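# Place cart milk bottle behind shelf milk bottle

## Task

Take the milk bottle that is on the cart and set it upright on the third shelf of the supply shelving (count the lowest shelf as number one). It must sit directly behind the milk bottle already on that shelf, deeper in from the shelf's front edge. Every other item on that shelf must still be on the shelf at the end, standing upright and not piled on another item. The placed bottle must not topple or end up leaning. Release it and pull the robot away; the result counts only if everything stays put without the robot holding or supporting it.

## Robot and tools

Robot: TidyBot++, a single-arm mobile manipulator. The base is 0.54 m long, 0.50 m wide, 0.38 m tall and rolls on four driven casters. On top sits one seven-joint arm ending in a two-finger gripper. The shoulder is 0.12 m ahead of the base centre and 0.68 m above the floor. Cameras: base_camera and wrist_camera (the latter looks along the hand's pointing direction).

Frames: the base frame has its origin on the floor beneath the base centre, x forward, y to the left, z up. hand_pose is reported in this frame and marks the point between the two finger pads; its own z axis runs out along the fingers and its y axis is the direction the fingers open and close. The odometry frame is the base frame as it was when the scene began. base_odometry heading is positive to the left, from -3.142 to 3.142; it counts wheel rotation, so wheel slip appears as motion and drift of a few cm and several degrees builds up over many moves. base_tilt is in degrees, forward and right positive.

Tool execute_actions: argument "actions" is a list holding one action or nothing (empty just reports state and images). An action may contain:
- "base": exactly one key, each a relative move from where the base currently is: translate_m (metres, forward +, -2 to 2), strafe_m (metres, left +, -2 to 2), rotate_rad (radians, counter-clockwise from above +, -6.3 to 6.3). Moves that would need over 8.667 s at their top speed are refused.
- "joints": absolute targets by name, radians: joint_1_rad (any angle; whole arm about vertical, positive is clockwise from above, opposite to rotate_rad), joint_2_rad shoulder -2.249 to 2.249, joint_3_rad (any angle), joint_4_rad elbow -2.579 to 2.579, joint_5_rad (any angle), joint_6_rad wrist -2.099 to 2.099, joint_7_rad (any angle; with the hand pointing down, positive is counter-clockwise from above, and at 1.57 the fingers open toward the robot's left and right). gripper_pos is a unitless absolute setting from 0 (open, gap about 85 mm) to 1 (closed); gap is roughly 85 x (1 - gripper_pos) mm. Unbounded joints rotate the short way, so split turns into steps under half a revolution. Done tolerances: ±0.039 for joints 1-4, ±0.056 for 5-7, ±0.03 for the gripper.
- "speeds": optional caps for this action only: translate_m and strafe_m 0.05 to 0.5 m/s, rotate_rad 0.1 to 1.57 rad/s (maxima are the defaults).
Base and joint motions start together. Any unknown key or out-of-range number refuses the call and nothing moves. "cameras" lists which images to return (base_camera, wrist_camera, or all; omitted or null means all, [] means none). Anything omitted may still be driving toward an earlier target.

Arm geometry: upper arm 0.42 m, forearm 0.31 m, hand 0.31 m to the hand point. With joint_1_rad 0, joint_3_rad 3.14, joint_5_rad 0 (roughly the start), the arm moves in the base's x-z plane; tilt from vertical (forward +) is joint_2 for the upper arm, joint_2 - joint_4 for the forearm, joint_2 - joint_4 - joint_6 for the hand. Forward reach from the shoulder is the sum of length x sin(tilt), height is the sum of length x cos(tilt). From 3.14, raising joint_3 or joint_5 swings a forward-bent segment to the right. The arm starts folded, hand down, reaching 0.08 m past the base front with the elbow up to 1.15 m high. A downward-pointing hand tops out near 0.94 m above the floor, and only close to the base. Closed fingertips reach about 20 mm beyond the hand point.

Tool wait: "seconds" 0 to 10; commands nothing new and returns state and images. Tool zoom_image: "camera" plus "region" [x0, y0, x1, y1] in pixels of that camera's most recent image, top-left origin, max 504 x 504. Tool finished_scene: "scene" is the current scene's number; it ends the scene for good and reports success, so only call it once the goal holds stably.

Reading results: base_status and joint_status report how each motion ended. "done" for the base only means the wheels turned as commanded, even if it slipped or was blocked short. "off_target" means it stopped away from target and may keep pushing. After "contact_stop" or "time_out" the target is dropped and the part holds still. "joint command not followed" with a "cause:" line means the self-collision check rejected the arm targets (the gripper part still runs); "not_followed" joints may retry those targets later. For the gripper at 1, "done" means empty-handed, "off_target" means it is holding something at the shown reading. on_its_own lists uncommanded motion. motor_effort gives percent of max per motor, bracket value is the peak; readings carry fixed bias and noise. A Motor temperatures line lists one value per arm joint. ARM HIT means a hard self or base collision. If one call reports a stop, later calls in the same reply are skipped.

Accuracy: friction often leaves the hand 1-2 cm off. To correct, send each joint its previous command plus (desired minus measured). Trust camera images over hand_pose. When holding an object the arm sags; never command a joint to its current reading then, as it may sink further.

Hazards: fingers squeeze at roughly 96-120 N. Avoid driving the base while the arm is snagged above about 0.8 m, which can tip the robot; horizontal force on a raised hand can lift wheels. Torque limits: joints 1-4 fault at 104.5 N m (warn 56.7), joints 5-7 at 51.3 (warn 29.4); a fault freezes arm and gripper for 10 s. Motors heat while holding loads: MOTOR HOT from 60 °C, OVER-TEMPERATURE FAULT at 75 °C, after which the arm sinks and joints show limit_stop_at_motor_heat (resend targets). Objects may occasionally be nudged by outside pushes. Avoid drops, slips, slams and heavy pushes; the robot keeps holding the last command while you deliberate, so keep replies short and motions efficient.

Each tool is called after "Request:" by a JSON object that holds its "fn" and its "kwargs".

## Session

Request:
{"fn": "execute_actions", "kwargs": {"actions": []}}

Scene clock: 0.00 s.
Motor temperatures (°C, as the motors report them): [30 32 26 31 33 37 42]
base_odometry: x=+0.000 y=+0.000 heading=+0.000 (m, m, rad; odometry frame)
base_tilt: forward=+0.3 right=-0.1 (deg)
base_status: not commanded
joint_positions: joint_1_rad=+0.002 joint_2_rad=-0.347 joint_3_rad=+3.162 joint_4_rad=-2.548 joint_5_rad=-0.022 joint_6_rad=-0.899 joint_7_rad=+1.570 gripper_pos=+0.000
joint_status: not commanded
motor_effort: joint_1_rad=+1 joint_2_rad=-1 joint_3_rad=+1 joint_4_rad=+13 joint_5_rad=-1 joint_6_rad=+0 joint_7_rad=+1 (%)
hand_pose: x=+0.2433 y=+0.0048 z=+0.5815 quat_wxyz=(-0.012, +1.000, -0.018, +0.021) (m; base frame)
pictures: base_camera, wrist_camera
Images, in order (width x height): base_camera 644x364, wrist_camera 644x476.

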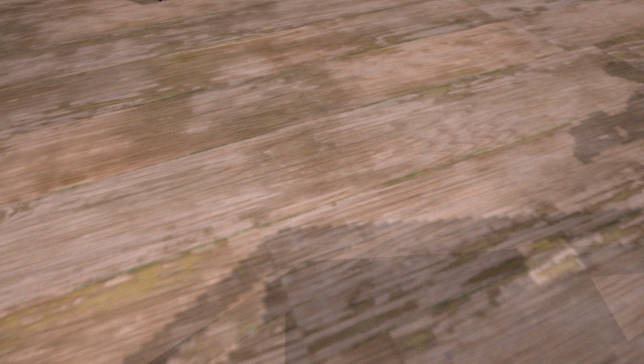

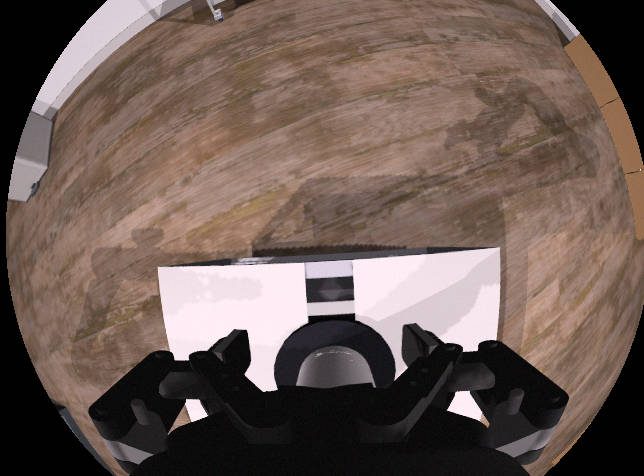

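Request:
{"fn": "execute_actions", "kwargs": {"actions": [{"joints":{"joint_6_rad":0.5}}]}}

Request:
{"fn": "execute_actions", "kwargs": {"actions": [{"base":{"rotate_rad":2.1}}], "cameras": ["wrist_camera"]}}

Request:
{"fn": "execute_actions", "kwargs": {"actions": [{"base":{"rotate_rad":2.1}}], "cameras": ["wrist_camera"]}}

Scene clock: 1.97 s.
Motor temperatures (°C, as the motors report them): [30 32 26 31 33 37 42]
base_odometry: x=+0.000 y=+0.000 heading=+0.000 (m, m, rad; odometry frame)
base_tilt: forward=+0.3 right=-0.1 (deg)
base_status: not commanded
joint_positions: joint_1_rad=+0.002 joint_2_rad=-0.347 joint_3_rad=+3.162 joint_4_rad=-2.547 joint_5_rad=-0.022 joint_6_rad=+0.490 joint_7_rad=+1.570 gripper_pos=+0.000
joint_status: all done
motor_effort: joint_1_rad=+0(0) joint_2_rad=-6(6) joint_3_rad=+0(1) joint_4_rad=+18(18) joint_5_rad=-1(1) joint_6_rad=+8(8) joint_7_rad=+1(0) (%)
hand_pose: x=+0.5384 y=-0.0118 z=+0.8496 quat_wxyz=(+0.002, +0.754, -0.021, +0.656) (m; base frame)
pictures: base_camera, wrist_camera
Images, in order (width x height): base_camera 644x364, wrist_camera 644x476.

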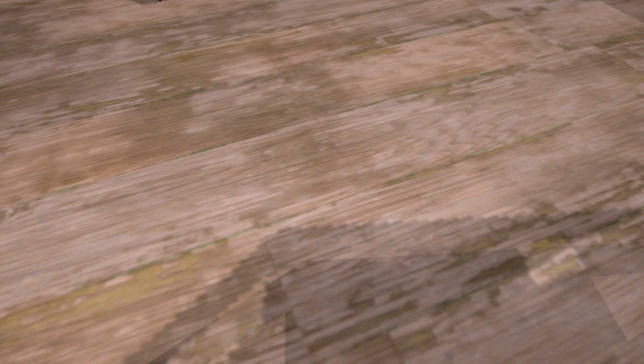

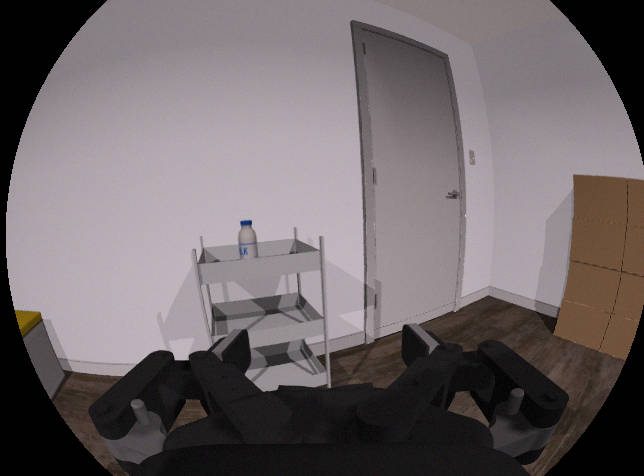

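Scene clock: 4.60 s.
Motor temperatures (°C, as the motors report them): [30 32 26 31 33 37 42]
base_odometry: x=+0.000 y=+0.000 heading=+2.099 (m, m, rad; odometry frame)
base_tilt: forward=+0.3 right=-0.1 (deg)
base_status: done
joint_positions: joint_1_rad=+0.002 joint_2_rad=-0.347 joint_3_rad=+3.162 joint_4_rad=-2.547 joint_5_rad=-0.022 joint_6_rad=+0.490 joint_7_rad=+1.570 gripper_pos=+0.000
joint_status: not commanded
motor_effort: joint_1_rad=+0(1) joint_2_rad=-6(7) joint_3_rad=+0(2) joint_4_rad=+18(18) joint_5_rad=-1(0) joint_6_rad=+8(9) joint_7_rad=+1(0) (%)
hand_pose: x=+0.5384 y=-0.0118 z=+0.8496 quat_wxyz=(+0.002, +0.754, -0.021, +0.656) (m; base frame)
pictures: wrist_camera
Images, in order (width x height): wrist_camera 644x476.

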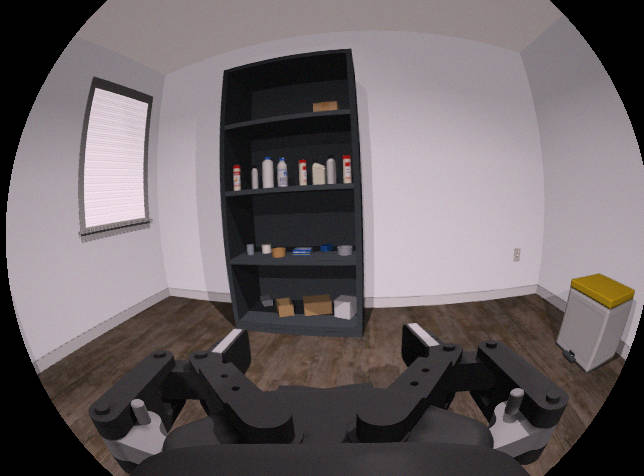

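Scene clock: 7.23 s.
Motor temperatures (°C, as the motors report them): [30 32 26 31 33 37 42]
base_odometry: x=+0.000 y=+0.000 heading=-2.084 (m, m, rad; odometry frame)
base_tilt: forward=+0.3 right=-0.1 (deg)
base_status: done
joint_positions: joint_1_rad=+0.002 joint_2_rad=-0.347 joint_3_rad=+3.162 joint_4_rad=-2.547 joint_5_rad=-0.022 joint_6_rad=+0.490 joint_7_rad=+1.570 gripper_pos=+0.000
joint_status: not commanded
motor_effort: joint_1_rad=+0(1) joint_2_rad=-6(7) joint_3_rad=+1(1) joint_4_rad=+18(18) joint_5_rad=+0(0) joint_6_rad=+8(8) joint_7_rad=+0(0) (%)
hand_pose: x=+0.5384 y=-0.0118 z=+0.8496 quat_wxyz=(+0.002, +0.754, -0.021, +0.656) (m; base frame)
pictures: wrist_camera
Images, in order (width x height): wrist_camera 644x476.

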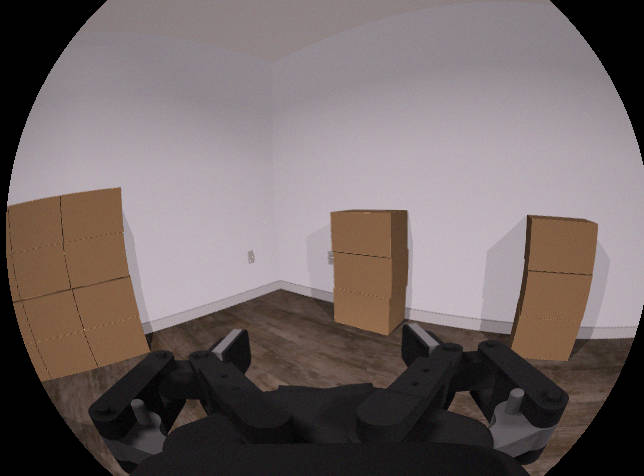

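Request:
{"fn": "execute_actions", "kwargs": {"actions": [{"base":{"rotate_rad":2.4},"joints":{"joint_2_rad":-0.4,"joint_3_rad":3.12,"joint_5_rad":0.02,"joint_4_rad":-2.4,"joint_6_rad":0.43}}], "cameras": ["wrist_camera"]}}

Request:
{"fn": "execute_actions", "kwargs": {"actions": [{"base":{"translate_m":0.4}}]}}

Scene clock: 10.67 s.
Motor temperatures (°C, as the motors report them): [30 32 26 31 33 37 42]
base_odometry: x=+0.000 y=+0.000 heading=+0.315 (m, m, rad; odometry frame)
base_tilt: forward=+0.3 right=-0.1 (deg)
base_status: done
joint_positions: joint_1_rad=+0.002 joint_2_rad=-0.392 joint_3_rad=+3.137 joint_4_rad=-2.405 joint_5_rad=-0.004 joint_6_rad=+0.461 joint_7_rad=+1.570 gripper_pos=+0.000
joint_status: all done
motor_effort: joint_1_rad=+0(1) joint_2_rad=-6(8) joint_3_rad=+1(3) joint_4_rad=+19(19) joint_5_rad=-1(0) joint_6_rad=+8(9) joint_7_rad=+1(0) (%)
hand_pose: x=+0.5536 y=+0.0022 z=+0.9421 quat_wxyz=(-0.001, +0.700, -0.001, +0.714) (m; base frame)
pictures: wrist_camera
Images, in order (width x height): wrist_camera 644x476.

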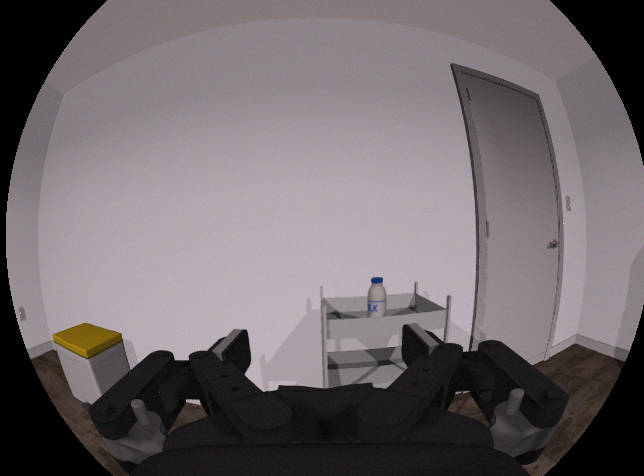

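Scene clock: 12.80 s.
Motor temperatures (°C, as the motors report them): [30 32 26 31 33 37 42]
base_odometry: x=+0.380 y=+0.125 heading=+0.316 (m, m, rad; odometry frame)
base_tilt: forward=+0.3 right=-0.1 (deg)
base_status: done
joint_positions: joint_1_rad=+0.002 joint_2_rad=-0.394 joint_3_rad=+3.137 joint_4_rad=-2.405 joint_5_rad=-0.004 joint_6_rad=+0.459 joint_7_rad=+1.570 gripper_pos=+0.000
joint_status: not commanded
motor_effort: joint_1_rad=+0(1) joint_2_rad=-6(9) joint_3_rad=+1(1) joint_4_rad=+19(20) joint_5_rad=-1(1) joint_6_rad=+8(9) joint_7_rad=+1(0) (%)
hand_pose: x=+0.5531 y=+0.0022 z=+0.9423 quat_wxyz=(-0.001, +0.700, -0.001, +0.714) (m; base frame)
pictures: base_camera, wrist_camera
Images, in order (width x height): base_camera 644x364, wrist_camera 644x476.

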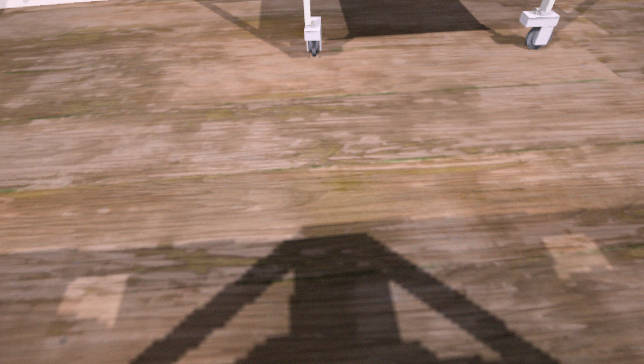

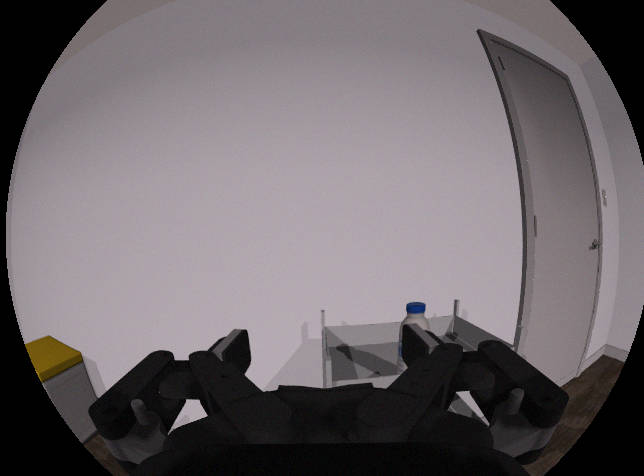

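Request:
{"fn": "execute_actions", "kwargs": {"actions": [{"base":{"strafe_m":-0.22},"joints":{"joint_2_rad":-0.35,"joint_4_rad":-2.51,"joint_6_rad":0.15}}]}}

Request:
{"fn": "execute_actions", "kwargs": {"actions": [{"base":{"translate_m":0.15}}]}}

Scene clock: 15.03 s.
Motor temperatures (°C, as the motors report them): [30 32 26 31 33 37 42]
base_odometry: x=+0.449 y=-0.084 heading=+0.316 (m, m, rad; odometry frame)
base_tilt: forward=+0.3 right=+0.0 (deg)
base_status: done
joint_positions: joint_1_rad=+0.002 joint_2_rad=-0.351 joint_3_rad=+3.136 joint_4_rad=-2.510 joint_5_rad=-0.003 joint_6_rad=+0.166 joint_7_rad=+1.570 gripper_pos=+0.000
joint_status: all done
motor_effort: joint_1_rad=+1(2) joint_2_rad=-6(8) joint_3_rad=+1(3) joint_4_rad=+18(20) joint_5_rad=-1(1) joint_6_rad=+8(9) joint_7_rad=+1(1) (%)
hand_pose: x=+0.5197 y=+0.0026 z=+0.7745 quat_wxyz=(-0.001, +0.840, +0.000, +0.543) (m; base frame)
pictures: base_camera, wrist_camera
Images, in order (width x height): base_camera 644x364, wrist_camera 644x476.

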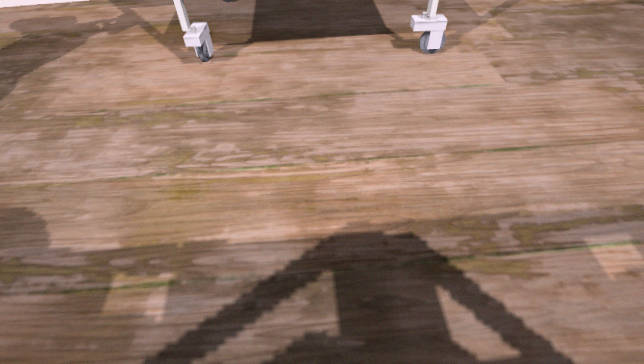

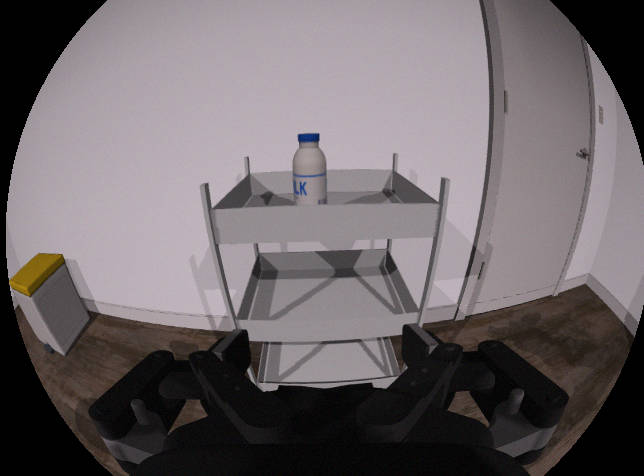

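Scene clock: 16.50 s.
Motor temperatures (°C, as the motors report them): [30 32 26 31 33 37 42]
base_odometry: x=+0.592 y=-0.038 heading=+0.316 (m, m, rad; odometry frame)
base_tilt: forward=+0.3 right=-0.1 (deg)
base_status: done
joint_positions: joint_1_rad=+0.002 joint_2_rad=-0.346 joint_3_rad=+3.136 joint_4_rad=-2.510 joint_5_rad=-0.003 joint_6_rad=+0.166 joint_7_rad=+1.570 gripper_pos=+0.000
joint_status: not commanded
motor_effort: joint_1_rad=+1(1) joint_2_rad=-6(8) joint_3_rad=+0(1) joint_4_rad=+17(19) joint_5_rad=-1(1) joint_6_rad=+8(8) joint_7_rad=+0(1) (%)
hand_pose: x=+0.5200 y=+0.0026 z=+0.7729 quat_wxyz=(-0.001, +0.841, +0.000, +0.541) (m; base frame)
pictures: base_camera, wrist_camera
Images, in order (width x height): base_camera 644x364, wrist_camera 644x476.

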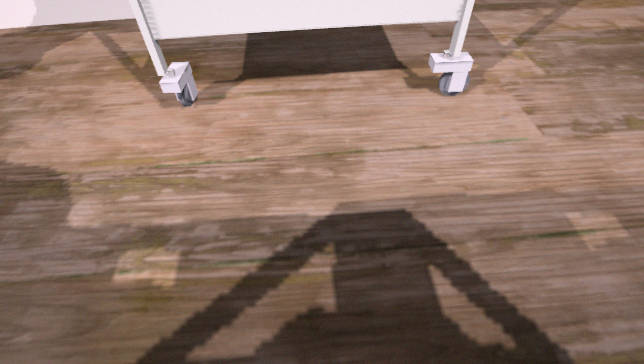

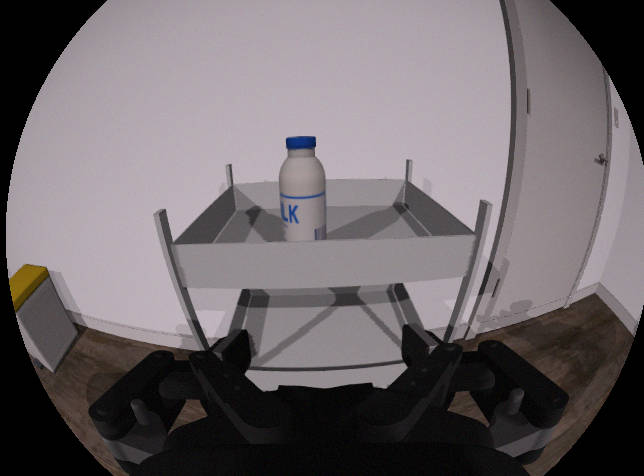

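Request:
{"fn": "execute_actions", "kwargs": {"actions": [{"base":{"strafe_m":0.037},"joints":{"joint_2_rad":-0.36,"joint_4_rad":-2.37,"joint_6_rad":0.03}}], "cameras": []}}

Request:
{"fn": "execute_actions", "kwargs": {"actions": [{"base":{"translate_m":0.17}}], "cameras": ["wrist_camera"]}}

Scene clock: 18.40 s.
Motor temperatures (°C, as the motors report them): [30 32 26 31 33 37 42]
base_odometry: x=+0.580 y=-0.003 heading=+0.316 (m, m, rad; odometry frame)
base_tilt: forward=+0.3 right=-0.1 (deg)
base_status: done
joint_positions: joint_1_rad=+0.002 joint_2_rad=-0.350 joint_3_rad=+3.134 joint_4_rad=-2.379 joint_5_rad=-0.003 joint_6_rad=+0.062 joint_7_rad=+1.570 gripper_pos=+0.000
joint_status: all done
motor_effort: joint_1_rad=+1(0) joint_2_rad=-7(7) joint_3_rad=+0(2) joint_4_rad=+19(20) joint_5_rad=+0(1) joint_6_rad=+8(8) joint_7_rad=+1(0) (%)
hand_pose: x=+0.5437 y=+0.0040 z=+0.8180 quat_wxyz=(-0.001, +0.832, +0.001, +0.554) (m; base frame)
pictures: none
No camera images: the call's "cameras" was empty. Leave "cameras" out to get every camera's image.

Scene clock: 19.93 s.
Motor temperatures (°C, as the motors report them): [30 32 26 31 33 37 42]
base_odometry: x=+0.742 y=+0.051 heading=+0.316 (m, m, rad; odometry frame)
base_tilt: forward=+0.3 right=-0.1 (deg)
base_status: done
joint_positions: joint_1_rad=+0.002 joint_2_rad=-0.355 joint_3_rad=+3.134 joint_4_rad=-2.378 joint_5_rad=-0.003 joint_6_rad=+0.059 joint_7_rad=+1.570 gripper_pos=+0.000
joint_status: not commanded
motor_effort: joint_1_rad=+0(0) joint_2_rad=-7(9) joint_3_rad=+1(1) joint_4_rad=+19(20) joint_5_rad=-1(1) joint_6_rad=+8(8) joint_7_rad=+1(0) (%)
hand_pose: x=+0.5429 y=+0.0040 z=+0.8193 quat_wxyz=(-0.001, +0.832, +0.001, +0.555) (m; base frame)
pictures: wrist_camera
Images, in order (width x height): wrist_camera 644x476.

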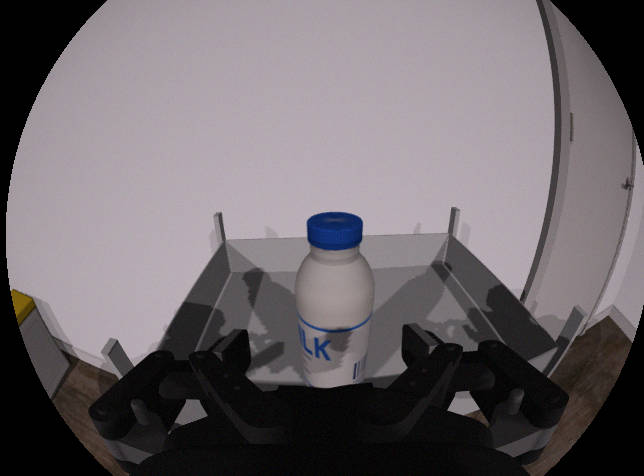

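Request:
{"fn": "execute_actions", "kwargs": {"actions": [{"base":{"translate_m":0.08},"joints":{"joint_1_rad":0.03}}], "cameras": ["wrist_camera"]}}

Scene clock: 21.30 s.
Motor temperatures (°C, as the motors report them): [30 32 26 31 33 37 42]
base_odometry: x=+0.818 y=+0.076 heading=+0.316 (m, m, rad; odometry frame)
base_tilt: forward=+0.3 right=-0.1 (deg)
base_status: done
joint_positions: joint_1_rad=+0.022 joint_2_rad=-0.354 joint_3_rad=+3.134 joint_4_rad=-2.378 joint_5_rad=-0.003 joint_6_rad=+0.059 joint_7_rad=+1.570 gripper_pos=+0.000
joint_status: all done
motor_effort: joint_1_rad=+0(1) joint_2_rad=-7(10) joint_3_rad=+1(2) joint_4_rad=+19(20) joint_5_rad=-1(1) joint_6_rad=+8(8) joint_7_rad=+0(0) (%)
hand_pose: x=+0.5430 y=-0.0045 z=+0.8192 quat_wxyz=(+0.004, +0.832, -0.007, +0.555) (m; base frame)
pictures: wrist_camera
Images, in order (width x height): wrist_camera 644x476.

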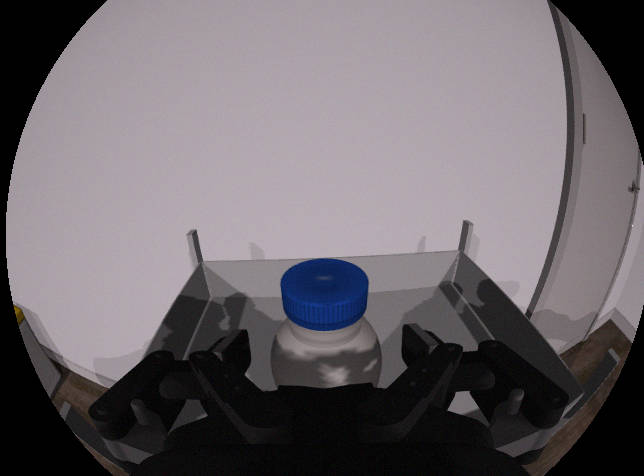

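Request:
{"fn": "execute_actions", "kwargs": {"actions": [{"base":{"translate_m":0.045},"joints":{"joint_4_rad":-2.5,"joint_6_rad":0.17},"speeds":{"translate_m":0.08}}], "cameras": ["wrist_camera"]}}

Request:
{"fn": "execute_actions", "kwargs": {"actions": [{"joints":{"gripper_pos":1}}], "cameras": ["wrist_camera"]}}

Scene clock: 22.77 s.
Motor temperatures (°C, as the motors report them): [30 32 26 31 33 37 42]
base_odometry: x=+0.861 y=+0.090 heading=+0.316 (m, m, rad; odometry frame)
base_tilt: forward=+0.3 right=-0.1 (deg)
base_status: done
joint_positions: joint_1_rad=+0.022 joint_2_rad=-0.358 joint_3_rad=+3.134 joint_4_rad=-2.490 joint_5_rad=-0.003 joint_6_rad=+0.140 joint_7_rad=+1.570 gripper_pos=+0.000
joint_status: all done
motor_effort: joint_1_rad=+0(1) joint_2_rad=-6(8) joint_3_rad=+0(2) joint_4_rad=+18(19) joint_5_rad=-1(0) joint_6_rad=+8(7) joint_7_rad=+1(1) (%)
hand_pose: x=+0.5216 y=-0.0043 z=+0.7812 quat_wxyz=(+0.004, +0.839, -0.007, +0.544) (m; base frame)
pictures: wrist_camera
Images, in order (width x height): wrist_camera 644x476.

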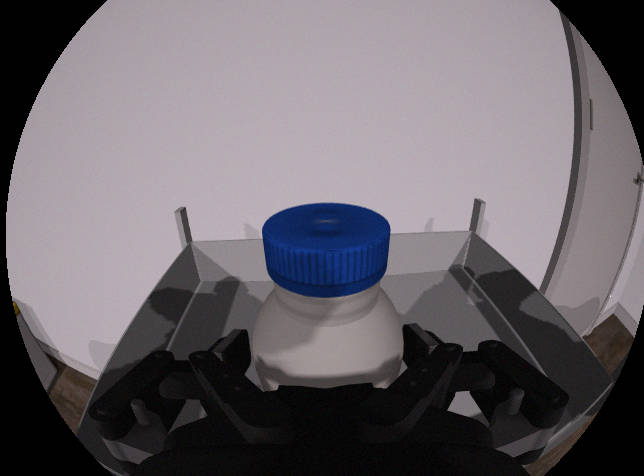

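Scene clock: 23.87 s.
Motor temperatures (°C, as the motors report them): [30 32 26 31 33 37 42]
base_odometry: x=+0.861 y=+0.090 heading=+0.316 (m, m, rad; odometry frame)
base_tilt: forward=+0.3 right=-0.1 (deg)
base_status: not commanded
joint_positions: joint_1_rad=+0.022 joint_2_rad=-0.358 joint_3_rad=+3.134 joint_4_rad=-2.490 joint_5_rad=-0.003 joint_6_rad=+0.142 joint_7_rad=+1.570 gripper_pos=+0.268
joint_status: gripper_pos off_target (ended at +0.268, target +1.000)
motor_effort: joint_1_rad=+0(1) joint_2_rad=-6(7) joint_3_rad=+1(1) joint_4_rad=+18(20) joint_5_rad=-1(0) joint_6_rad=+8(9) joint_7_rad=+1(1) (%)
hand_pose: x=+0.5218 y=-0.0044 z=+0.7816 quat_wxyz=(+0.004, +0.839, -0.007, +0.544) (m; base frame)
pictures: wrist_camera
Images, in order (width x height): wrist_camera 644x476.

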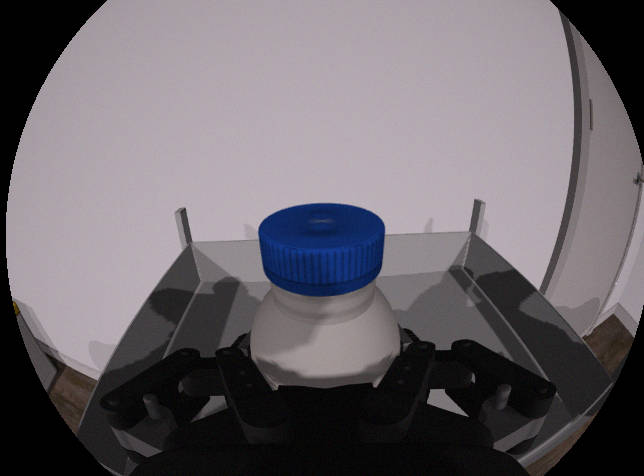

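Request:
{"fn": "execute_actions", "kwargs": {"actions": [{"joints":{"joint_1_rad":0,"joint_4_rad":-1.32,"joint_6_rad":-1.0}}], "cameras": []}}

Request:
{"fn": "execute_actions", "kwargs": {"actions": [{"base":{"translate_m":-1.25}}], "cameras": []}}

Request:
{"fn": "execute_actions", "kwargs": {"actions": [{"base":{"rotate_rad":1.67},"speeds":{"rotate_rad":1.0}}], "cameras": []}}

Request:
{"fn": "execute_actions", "kwargs": {"actions": [{"base":{"translate_m":1.0}}]}}

Scene clock: 26.73 s.
Motor temperatures (°C, as the motors report them): [30 32 26 31 33 37 42]
base_odometry: x=+0.861 y=+0.090 heading=+0.316 (m, m, rad; odometry frame)
base_tilt: forward=+0.3 right=-0.1 (deg)
base_status: not commanded
joint_positions: joint_1_rad=+0.017 joint_2_rad=-0.346 joint_3_rad=+3.134 joint_4_rad=-1.358 joint_5_rad=-0.003 joint_6_rad=-0.996 joint_7_rad=+1.570 gripper_pos=+0.268
joint_status: all done
motor_effort: joint_1_rad=+0(1) joint_2_rad=-10(14) joint_3_rad=+1(1) joint_4_rad=+23(26) joint_5_rad=-1(0) joint_6_rad=+12(13) joint_7_rad=+1(1) (%)
hand_pose: x=+0.5250 y=-0.0003 z=+1.1124 quat_wxyz=(+0.002, +0.844, -0.003, +0.537) (m; base frame)
pictures: none
No camera images: the call's "cameras" was empty. Leave "cameras" out to get every camera's image.

Scene clock: 30.80 s.
Motor temperatures (°C, as the motors report them): [30 32 26 31 33 37 42]
base_odometry: x=-0.327 y=-0.299 heading=+0.316 (m, m, rad; odometry frame)
base_tilt: forward=+0.3 right=-0.1 (deg)
base_status: done
joint_positions: joint_1_rad=+0.013 joint_2_rad=-0.345 joint_3_rad=+3.132 joint_4_rad=-1.357 joint_5_rad=+0.001 joint_6_rad=-1.002 joint_7_rad=+1.570 gripper_pos=+0.268
joint_status: not commanded
motor_effort: joint_1_rad=+0(1) joint_2_rad=-10(13) joint_3_rad=+1(3) joint_4_rad=+23(25) joint_5_rad=-1(2) joint_6_rad=+12(12) joint_7_rad=+1(1) (%)
hand_pose: x=+0.5245 y=+0.0005 z=+1.1107 quat_wxyz=(+0.003, +0.845, -0.001, +0.534) (m; base frame)
pictures: none
No camera images: the call's "cameras" was empty. Leave "cameras" out to get every camera's image.

Scene clock: 33.40 s.
Motor temperatures (°C, as the motors report them): [30 32 26 31 33 37 42]
base_odometry: x=-0.327 y=-0.299 heading=+1.986 (m, m, rad; odometry frame)
base_tilt: forward=+0.3 right=-0.1 (deg)
base_status: done
joint_positions: joint_1_rad=+0.009 joint_2_rad=-0.345 joint_3_rad=+3.130 joint_4_rad=-1.357 joint_5_rad=+0.002 joint_6_rad=-1.002 joint_7_rad=+1.570 gripper_pos=+0.268
joint_status: not commanded
motor_effort: joint_1_rad=+0(1) joint_2_rad=-10(11) joint_3_rad=+1(2) joint_4_rad=+23(23) joint_5_rad=-1(2) joint_6_rad=+11(12) joint_7_rad=+1(0) (%)
hand_pose: x=+0.5245 y=+0.0034 z=+1.1106 quat_wxyz=(+0.002, +0.845, +0.002, +0.534) (m; base frame)
pictures: none
No camera images: the call's "cameras" was empty. Leave "cameras" out to get every camera's image.

Scene clock: 36.87 s.
Motor temperatures (°C, as the motors report them): [30 32 26 31 33 37 42]
base_odometry: x=-0.732 y=+0.616 heading=+1.986 (m, m, rad; odometry frame)
base_tilt: forward=+0.3 right=-0.1 (deg)
base_status: done
joint_positions: joint_1_rad=+0.009 joint_2_rad=-0.339 joint_3_rad=+3.130 joint_4_rad=-1.357 joint_5_rad=+0.002 joint_6_rad=-1.003 joint_7_rad=+1.570 gripper_pos=+0.268
joint_status: not commanded
motor_effort: joint_1_rad=+0(0) joint_2_rad=-10(13) joint_3_rad=+0(2) joint_4_rad=+23(24) joint_5_rad=-1(0) joint_6_rad=+12(12) joint_7_rad=+1(0) (%)
hand_pose: x=+0.5268 y=+0.0033 z=+1.1081 quat_wxyz=(+0.002, +0.847, +0.002, +0.531) (m; base frame)
pictures: base_camera, wrist_camera
Images, in order (width x height): base_camera 644x364, wrist_camera 644x476.

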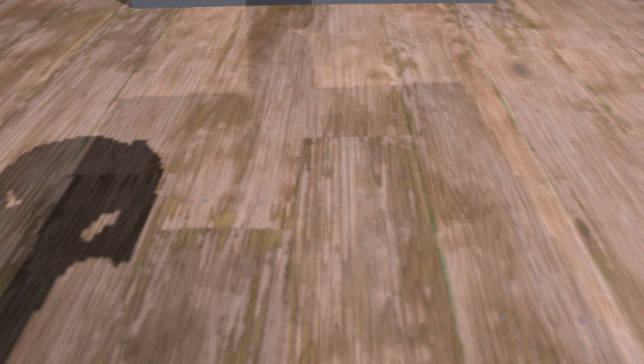

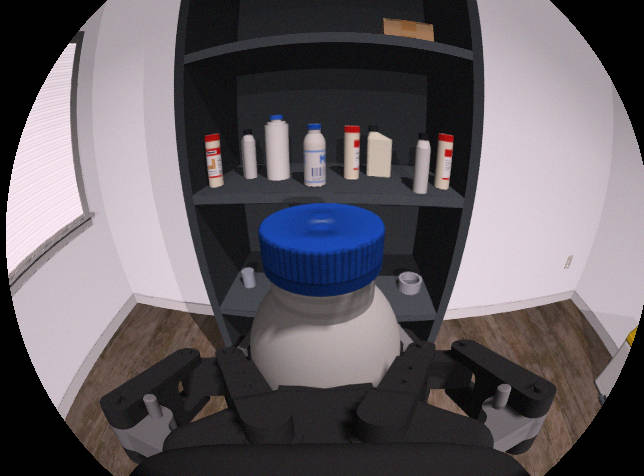

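Request:
{"fn": "execute_actions", "kwargs": {"actions": [{"base":{"strafe_m":0.21},"joints":{"joint_2_rad":-0.02,"joint_4_rad":-0.78,"joint_6_rad":-1.17}}], "cameras": []}}

Request:
{"fn": "execute_actions", "kwargs": {"actions": [{"base":{"translate_m":0.25}}]}}

Scene clock: 39.23 s.
Motor temperatures (°C, as the motors report them): [30 32 26 31 33 37 42]
base_odometry: x=-0.924 y=+0.531 heading=+1.986 (m, m, rad; odometry frame)
base_tilt: forward=+0.3 right=-0.1 (deg)
base_status: done
joint_positions: joint_1_rad=+0.006 joint_2_rad=+0.001 joint_3_rad=+3.125 joint_4_rad=-0.822 joint_5_rad=+0.002 joint_6_rad=-1.166 joint_7_rad=+1.570 gripper_pos=+0.268
joint_status: joint_4_rad off_target (ended at -0.822, target -0.780); the others done
motor_effort: joint_1_rad=+0(2) joint_2_rad=-21(22) joint_3_rad=+0(3) joint_4_rad=+21(24) joint_5_rad=-1(1) joint_6_rad=+11(12) joint_7_rad=+0(1) (%)
hand_pose: x=+0.6343 y=+0.0058 z=+1.1901 quat_wxyz=(-0.002, +0.838, +0.004, +0.545) (m; base frame)
pictures: none
No camera images: the call's "cameras" was empty. Leave "cameras" out to get every camera's image.

Scene clock: 41.23 s.
Motor temperatures (°C, as the motors report them): [30 32 26 31 33 37 42]
base_odometry: x=-1.025 y=+0.760 heading=+1.987 (m, m, rad; odometry frame)
base_tilt: forward=+0.3 right=-0.1 (deg)
base_status: done
joint_positions: joint_1_rad=+0.006 joint_2_rad=+0.009 joint_3_rad=+3.125 joint_4_rad=-0.818 joint_5_rad=+0.002 joint_6_rad=-1.170 joint_7_rad=+1.570 gripper_pos=+0.268
joint_status: not commanded
motor_effort: joint_1_rad=+1(1) joint_2_rad=-21(25) joint_3_rad=+0(0) joint_4_rad=+21(23) joint_5_rad=-1(2) joint_6_rad=+12(12) joint_7_rad=+0(0) (%)
hand_pose: x=+0.6375 y=+0.0058 z=+1.1866 quat_wxyz=(-0.002, +0.841, +0.004, +0.541) (m; base frame)
pictures: base_camera, wrist_camera
Images, in order (width x height): base_camera 644x364, wrist_camera 644x476.

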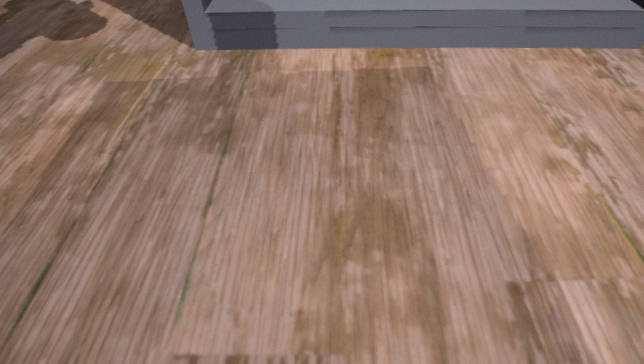

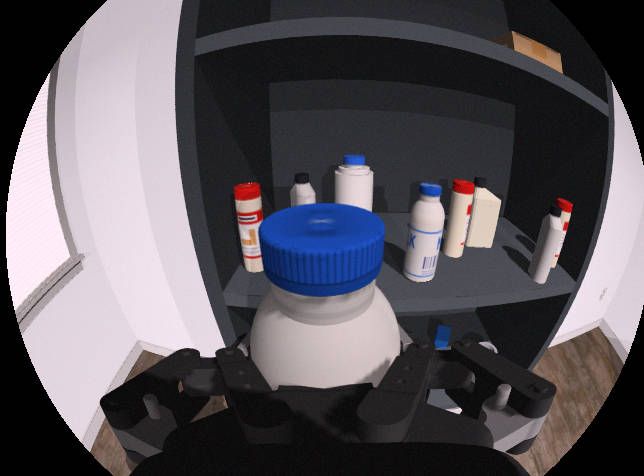

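Request:
{"fn": "execute_actions", "kwargs": {"actions": [{"base":{"translate_m":0.26},"speeds":{"translate_m":0.25}}]}}

Scene clock: 43.60 s.
Motor temperatures (°C, as the motors report them): [30 32 26 31 33 37 42]
base_odometry: x=-1.131 y=+0.998 heading=+1.987 (m, m, rad; odometry frame)
base_tilt: forward=+0.3 right=-0.1 (deg)
base_status: done
joint_positions: joint_1_rad=+0.006 joint_2_rad=+0.006 joint_3_rad=+3.125 joint_4_rad=-0.816 joint_5_rad=+0.002 joint_6_rad=-1.171 joint_7_rad=+1.570 gripper_pos=+0.268
joint_status: not commanded
motor_effort: joint_1_rad=+0(1) joint_2_rad=-21(25) joint_3_rad=+0(1) joint_4_rad=+21(23) joint_5_rad=-1(0) joint_6_rad=+12(12) joint_7_rad=+1(0) (%)
hand_pose: x=+0.6356 y=+0.0058 z=+1.1888 quat_wxyz=(-0.002, +0.840, +0.004, +0.543) (m; base frame)
pictures: base_camera, wrist_camera
Images, in order (width x height): base_camera 644x364, wrist_camera 644x476.

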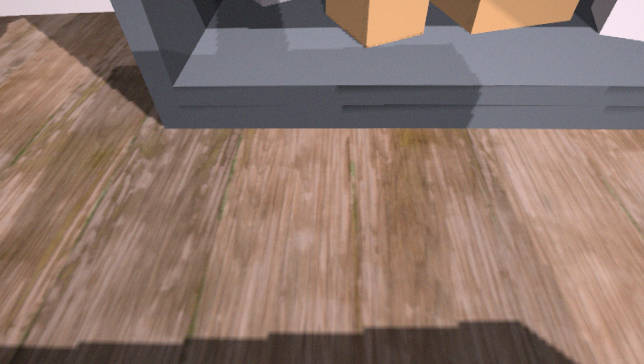

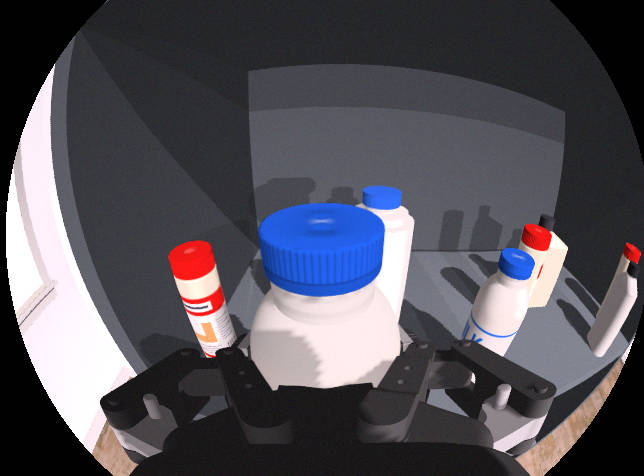

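Request:
{"fn": "execute_actions", "kwargs": {"actions": [{"joints":{"joint_4_rad":-0.9,"joint_6_rad":-1.05}}], "cameras": ["wrist_camera"]}}

Scene clock: 44.83 s.
Motor temperatures (°C, as the motors report them): [30 32 26 31 33 37 42]
base_odometry: x=-1.131 y=+0.998 heading=+1.987 (m, m, rad; odometry frame)
base_tilt: forward=+0.3 right=-0.1 (deg)
base_status: not commanded
joint_positions: joint_1_rad=+0.006 joint_2_rad=+0.008 joint_3_rad=+3.125 joint_4_rad=-0.916 joint_5_rad=+0.002 joint_6_rad=-1.108 joint_7_rad=+1.570 gripper_pos=+0.268
joint_status: joint_6_rad off_target (ended at -1.108, target -1.050); the others done
motor_effort: joint_1_rad=+0(1) joint_2_rad=-22(24) joint_3_rad=+1(0) joint_4_rad=+22(24) joint_5_rad=-1(1) joint_6_rad=+12(12) joint_7_rad=+0(0) (%)
hand_pose: x=+0.6517 y=+0.0060 z=+1.1539 quat_wxyz=(-0.002, +0.850, +0.004, +0.527) (m; base frame)
pictures: wrist_camera
Images, in order (width x height): wrist_camera 644x476.

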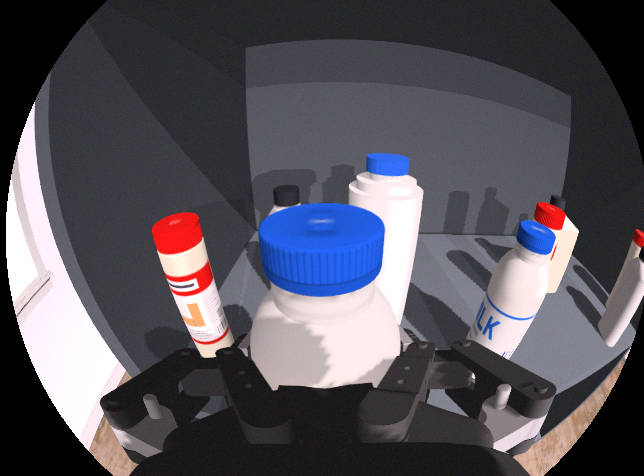

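Request:
{"fn": "execute_actions", "kwargs": {"actions": [{"joints":{"joint_4_rad":-1.0,"joint_6_rad":-0.92}}], "cameras": ["wrist_camera"]}}

Scene clock: 45.97 s.
Motor temperatures (°C, as the motors report them): [30 32 26 31 33 37 42]
base_odometry: x=-1.131 y=+0.998 heading=+1.987 (m, m, rad; odometry frame)
base_tilt: forward=+0.3 right=-0.1 (deg)
base_status: not commanded
joint_positions: joint_1_rad=+0.006 joint_2_rad=+0.008 joint_3_rad=+3.125 joint_4_rad=-1.015 joint_5_rad=+0.002 joint_6_rad=-0.977 joint_7_rad=+1.570 gripper_pos=+0.268
joint_status: joint_6_rad off_target (ended at -0.977, target -0.920); the others done
motor_effort: joint_1_rad=+0(0) joint_2_rad=-23(26) joint_3_rad=+0(0) joint_4_rad=+23(24) joint_5_rad=+0(0) joint_6_rad=+12(13) joint_7_rad=+0(1) (%)
hand_pose: x=+0.6737 y=+0.0062 z=+1.1363 quat_wxyz=(-0.002, +0.842, +0.004, +0.540) (m; base frame)
pictures: wrist_camera
Images, in order (width x height): wrist_camera 644x476.

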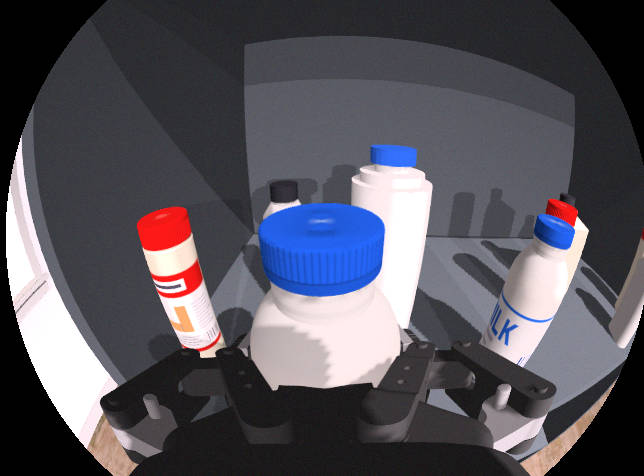

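Request:
{"fn": "execute_actions", "kwargs": {"actions": [{"base":{"translate_m":-0.025},"joints":{"joint_4_rad":-1.07,"joint_6_rad":-0.85}}], "cameras": ["wrist_camera"]}}

Scene clock: 47.13 s.
Motor temperatures (°C, as the motors report them): [30 32 26 31 33 37 42]
base_odometry: x=-1.120 y=+0.975 heading=+1.987 (m, m, rad; odometry frame)
base_tilt: forward=+0.3 right=-0.1 (deg)
base_status: done
joint_positions: joint_1_rad=+0.006 joint_2_rad=+0.002 joint_3_rad=+3.125 joint_4_rad=-1.084 joint_5_rad=+0.002 joint_6_rad=-0.908 joint_7_rad=+1.570 gripper_pos=+0.268
joint_status: joint_6_rad off_target (ended at -0.908, target -0.850); the others done
motor_effort: joint_1_rad=+0(1) joint_2_rad=-23(27) joint_3_rad=+0(1) joint_4_rad=+24(24) joint_5_rad=-1(0) joint_6_rad=+12(12) joint_7_rad=+0(0) (%)
hand_pose: x=+0.6816 y=+0.0064 z=+1.1211 quat_wxyz=(-0.002, +0.840, +0.004, +0.543) (m; base frame)
pictures: wrist_camera
Images, in order (width x height): wrist_camera 644x476.

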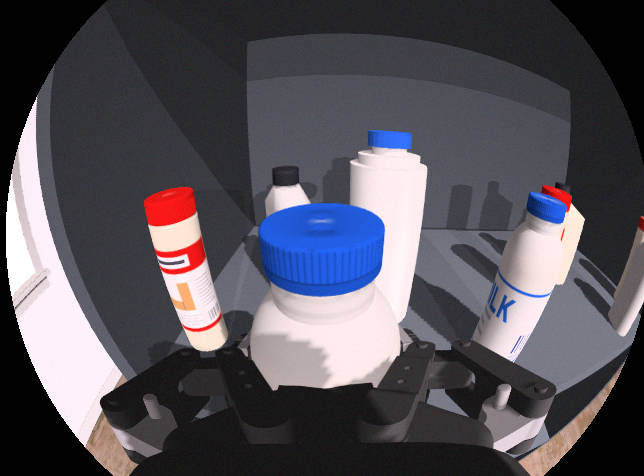

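Request:
{"fn": "execute_actions", "kwargs": {"actions": [{"joints":{"joint_4_rad":-1.14,"joint_6_rad":-0.79}}], "cameras": ["wrist_camera"]}}

Scene clock: 48.10 s.
Motor temperatures (°C, as the motors report them): [30 32 26 31 33 37 42]
base_odometry: x=-1.120 y=+0.975 heading=+1.987 (m, m, rad; odometry frame)
base_tilt: forward=+0.3 right=-0.1 (deg)
base_status: not commanded
joint_positions: joint_1_rad=+0.006 joint_2_rad=+0.000 joint_3_rad=+3.125 joint_4_rad=-1.140 joint_5_rad=+0.002 joint_6_rad=-0.837 joint_7_rad=+1.570 gripper_pos=+0.268
joint_status: all done
motor_effort: joint_1_rad=+0(1) joint_2_rad=-22(24) joint_3_rad=+0(1) joint_4_rad=+23(24) joint_5_rad=+0(0) joint_6_rad=+11(12) joint_7_rad=+1(1) (%)
hand_pose: x=+0.6906 y=+0.0065 z=+1.1106 quat_wxyz=(-0.002, +0.835, +0.004, +0.550) (m; base frame)
pictures: wrist_camera
Images, in order (width x height): wrist_camera 644x476.

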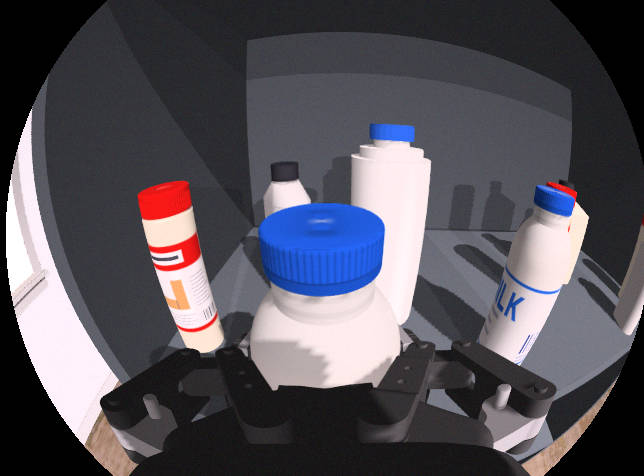

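Touching. Release.

Request:
{"fn": "execute_actions", "kwargs": {"actions": [{"joints":{"gripper_pos":0,"joint_6_rad":-0.85}}], "cameras": ["wrist_camera"]}}

Request:
{"fn": "execute_actions", "kwargs": {"actions": [{"base":{"translate_m":-0.16}}], "cameras": []}}

Request:
{"fn": "execute_actions", "kwargs": {"actions": [{"base":{"strafe_m":-0.17}}], "cameras": ["wrist_camera"]}}

Scene clock: 49.73 s.
Motor temperatures (°C, as the motors report them): [30 32 26 31 33 37 42]
base_odometry: x=-1.120 y=+0.975 heading=+1.987 (m, m, rad; odometry frame)
base_tilt: forward=+0.3 right=-0.1 (deg)
base_status: not commanded
joint_positions: joint_1_rad=+0.006 joint_2_rad=-0.016 joint_3_rad=+3.125 joint_4_rad=-1.140 joint_5_rad=+0.002 joint_6_rad=-0.838 joint_7_rad=+1.570 gripper_pos=+0.000
joint_status: all done
motor_effort: joint_1_rad=+1(1) joint_2_rad=-18(24) joint_3_rad=+0(1) joint_4_rad=+19(22) joint_5_rad=+0(1) joint_6_rad=+8(11) joint_7_rad=+1(1) (%)
hand_pose: x=+0.6832 y=+0.0066 z=+1.1198 quat_wxyz=(-0.002, +0.831, +0.004, +0.556) (m; base frame)
pictures: wrist_camera
Images, in order (width x height): wrist_camera 644x476.

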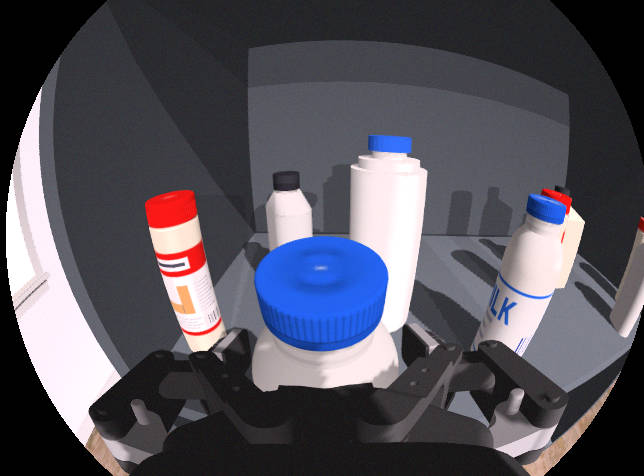

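Scene clock: 51.37 s.
Motor temperatures (°C, as the motors report them): [30 32 26 31 33 37 42]
base_odometry: x=-1.056 y=+0.829 heading=+1.988 (m, m, rad; odometry frame)
base_tilt: forward=+0.3 right=-0.1 (deg)
base_status: done
joint_positions: joint_1_rad=+0.006 joint_2_rad=-0.022 joint_3_rad=+3.125 joint_4_rad=-1.140 joint_5_rad=+0.003 joint_6_rad=-0.838 joint_7_rad=+1.570 gripper_pos=+0.000
joint_status: not commanded
motor_effort: joint_1_rad=+0(4) joint_2_rad=-18(22) joint_3_rad=+0(5) joint_4_rad=+19(21) joint_5_rad=-1(2) joint_6_rad=+8(9) joint_7_rad=+1(1) (%)
hand_pose: x=+0.6807 y=+0.0067 z=+1.1227 quat_wxyz=(-0.002, +0.830, +0.004, +0.558) (m; base frame)
pictures: none
No camera images: the call's "cameras" was empty. Leave "cameras" out to get every camera's image.

Scene clock: 52.90 s.
Motor temperatures (°C, as the motors report them): [30 32 26 31 33 37 42]
base_odometry: x=-0.900 y=+0.898 heading=+1.988 (m, m, rad; odometry frame)
base_tilt: forward=+0.3 right=-0.1 (deg)
base_status: done
joint_positions: joint_1_rad=+0.005 joint_2_rad=-0.022 joint_3_rad=+3.125 joint_4_rad=-1.140 joint_5_rad=+0.003 joint_6_rad=-0.838 joint_7_rad=+1.570 gripper_pos=+0.000
joint_status: not commanded
motor_effort: joint_1_rad=+0(3) joint_2_rad=-18(19) joint_3_rad=+0(4) joint_4_rad=+19(19) joint_5_rad=-1(0) joint_6_rad=+8(8) joint_7_rad=+0(1) (%)
hand_pose: x=+0.6807 y=+0.0071 z=+1.1227 quat_wxyz=(-0.002, +0.830, +0.005, +0.558) (m; base frame)
pictures: wrist_camera
Images, in order (width x height): wrist_camera 644x476.

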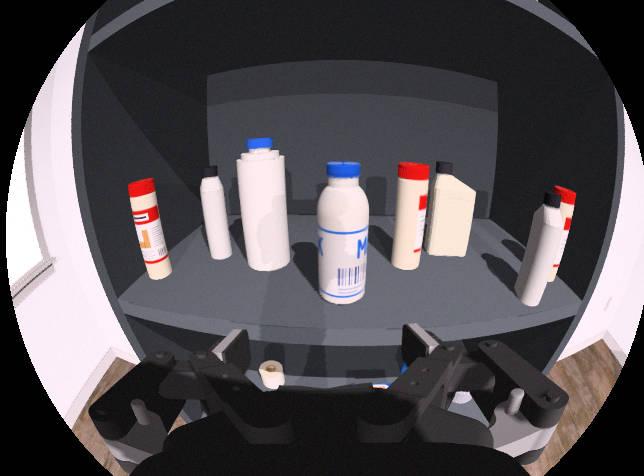

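Request:
{"fn": "execute_actions", "kwargs": {"actions": [{"base":{"translate_m":-0.3},"joints":{"joint_6_rad":-1.6}}]}}

Scene clock: 55.13 s.
Motor temperatures (°C, as the motors report them): [30 32 26 31 33 37 42]
base_odometry: x=-0.778 y=+0.623 heading=+1.989 (m, m, rad; odometry frame)
base_tilt: forward=+0.3 right=+0.0 (deg)
base_status: done
joint_positions: joint_1_rad=+0.005 joint_2_rad=-0.026 joint_3_rad=+3.125 joint_4_rad=-1.140 joint_5_rad=+0.003 joint_6_rad=-1.589 joint_7_rad=+1.570 gripper_pos=+0.000
joint_status: all done
motor_effort: joint_1_rad=+1(1) joint_2_rad=-16(23) joint_3_rad=+0(1) joint_4_rad=+16(19) joint_5_rad=-1(0) joint_6_rad=+3(7) joint_7_rad=+0(1) (%)
hand_pose: x=+0.5223 y=+0.0051 z=+0.9590 quat_wxyz=(+0.000, +0.976, +0.005, +0.217) (m; base frame)
pictures: base_camera, wrist_camera
Images, in order (width x height): base_camera 644x364, wrist_camera 644x476.

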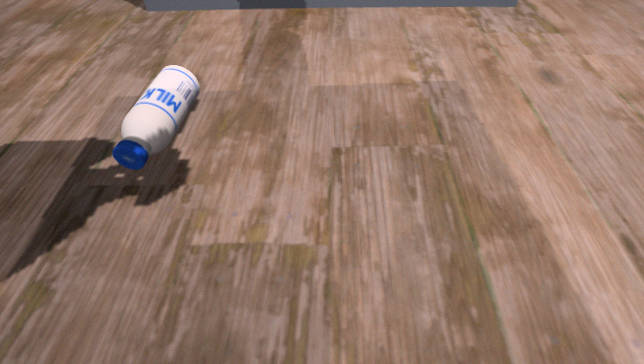

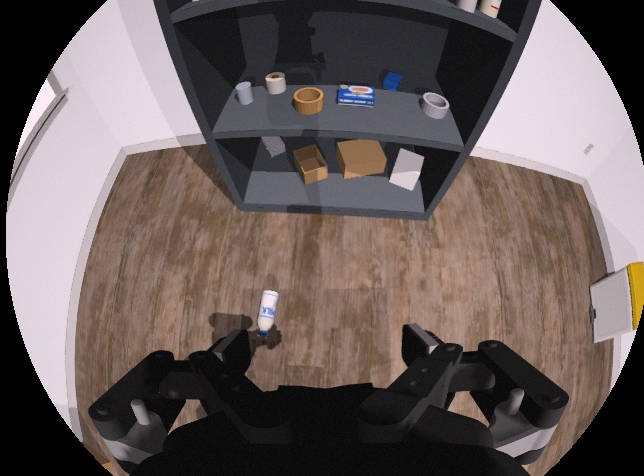

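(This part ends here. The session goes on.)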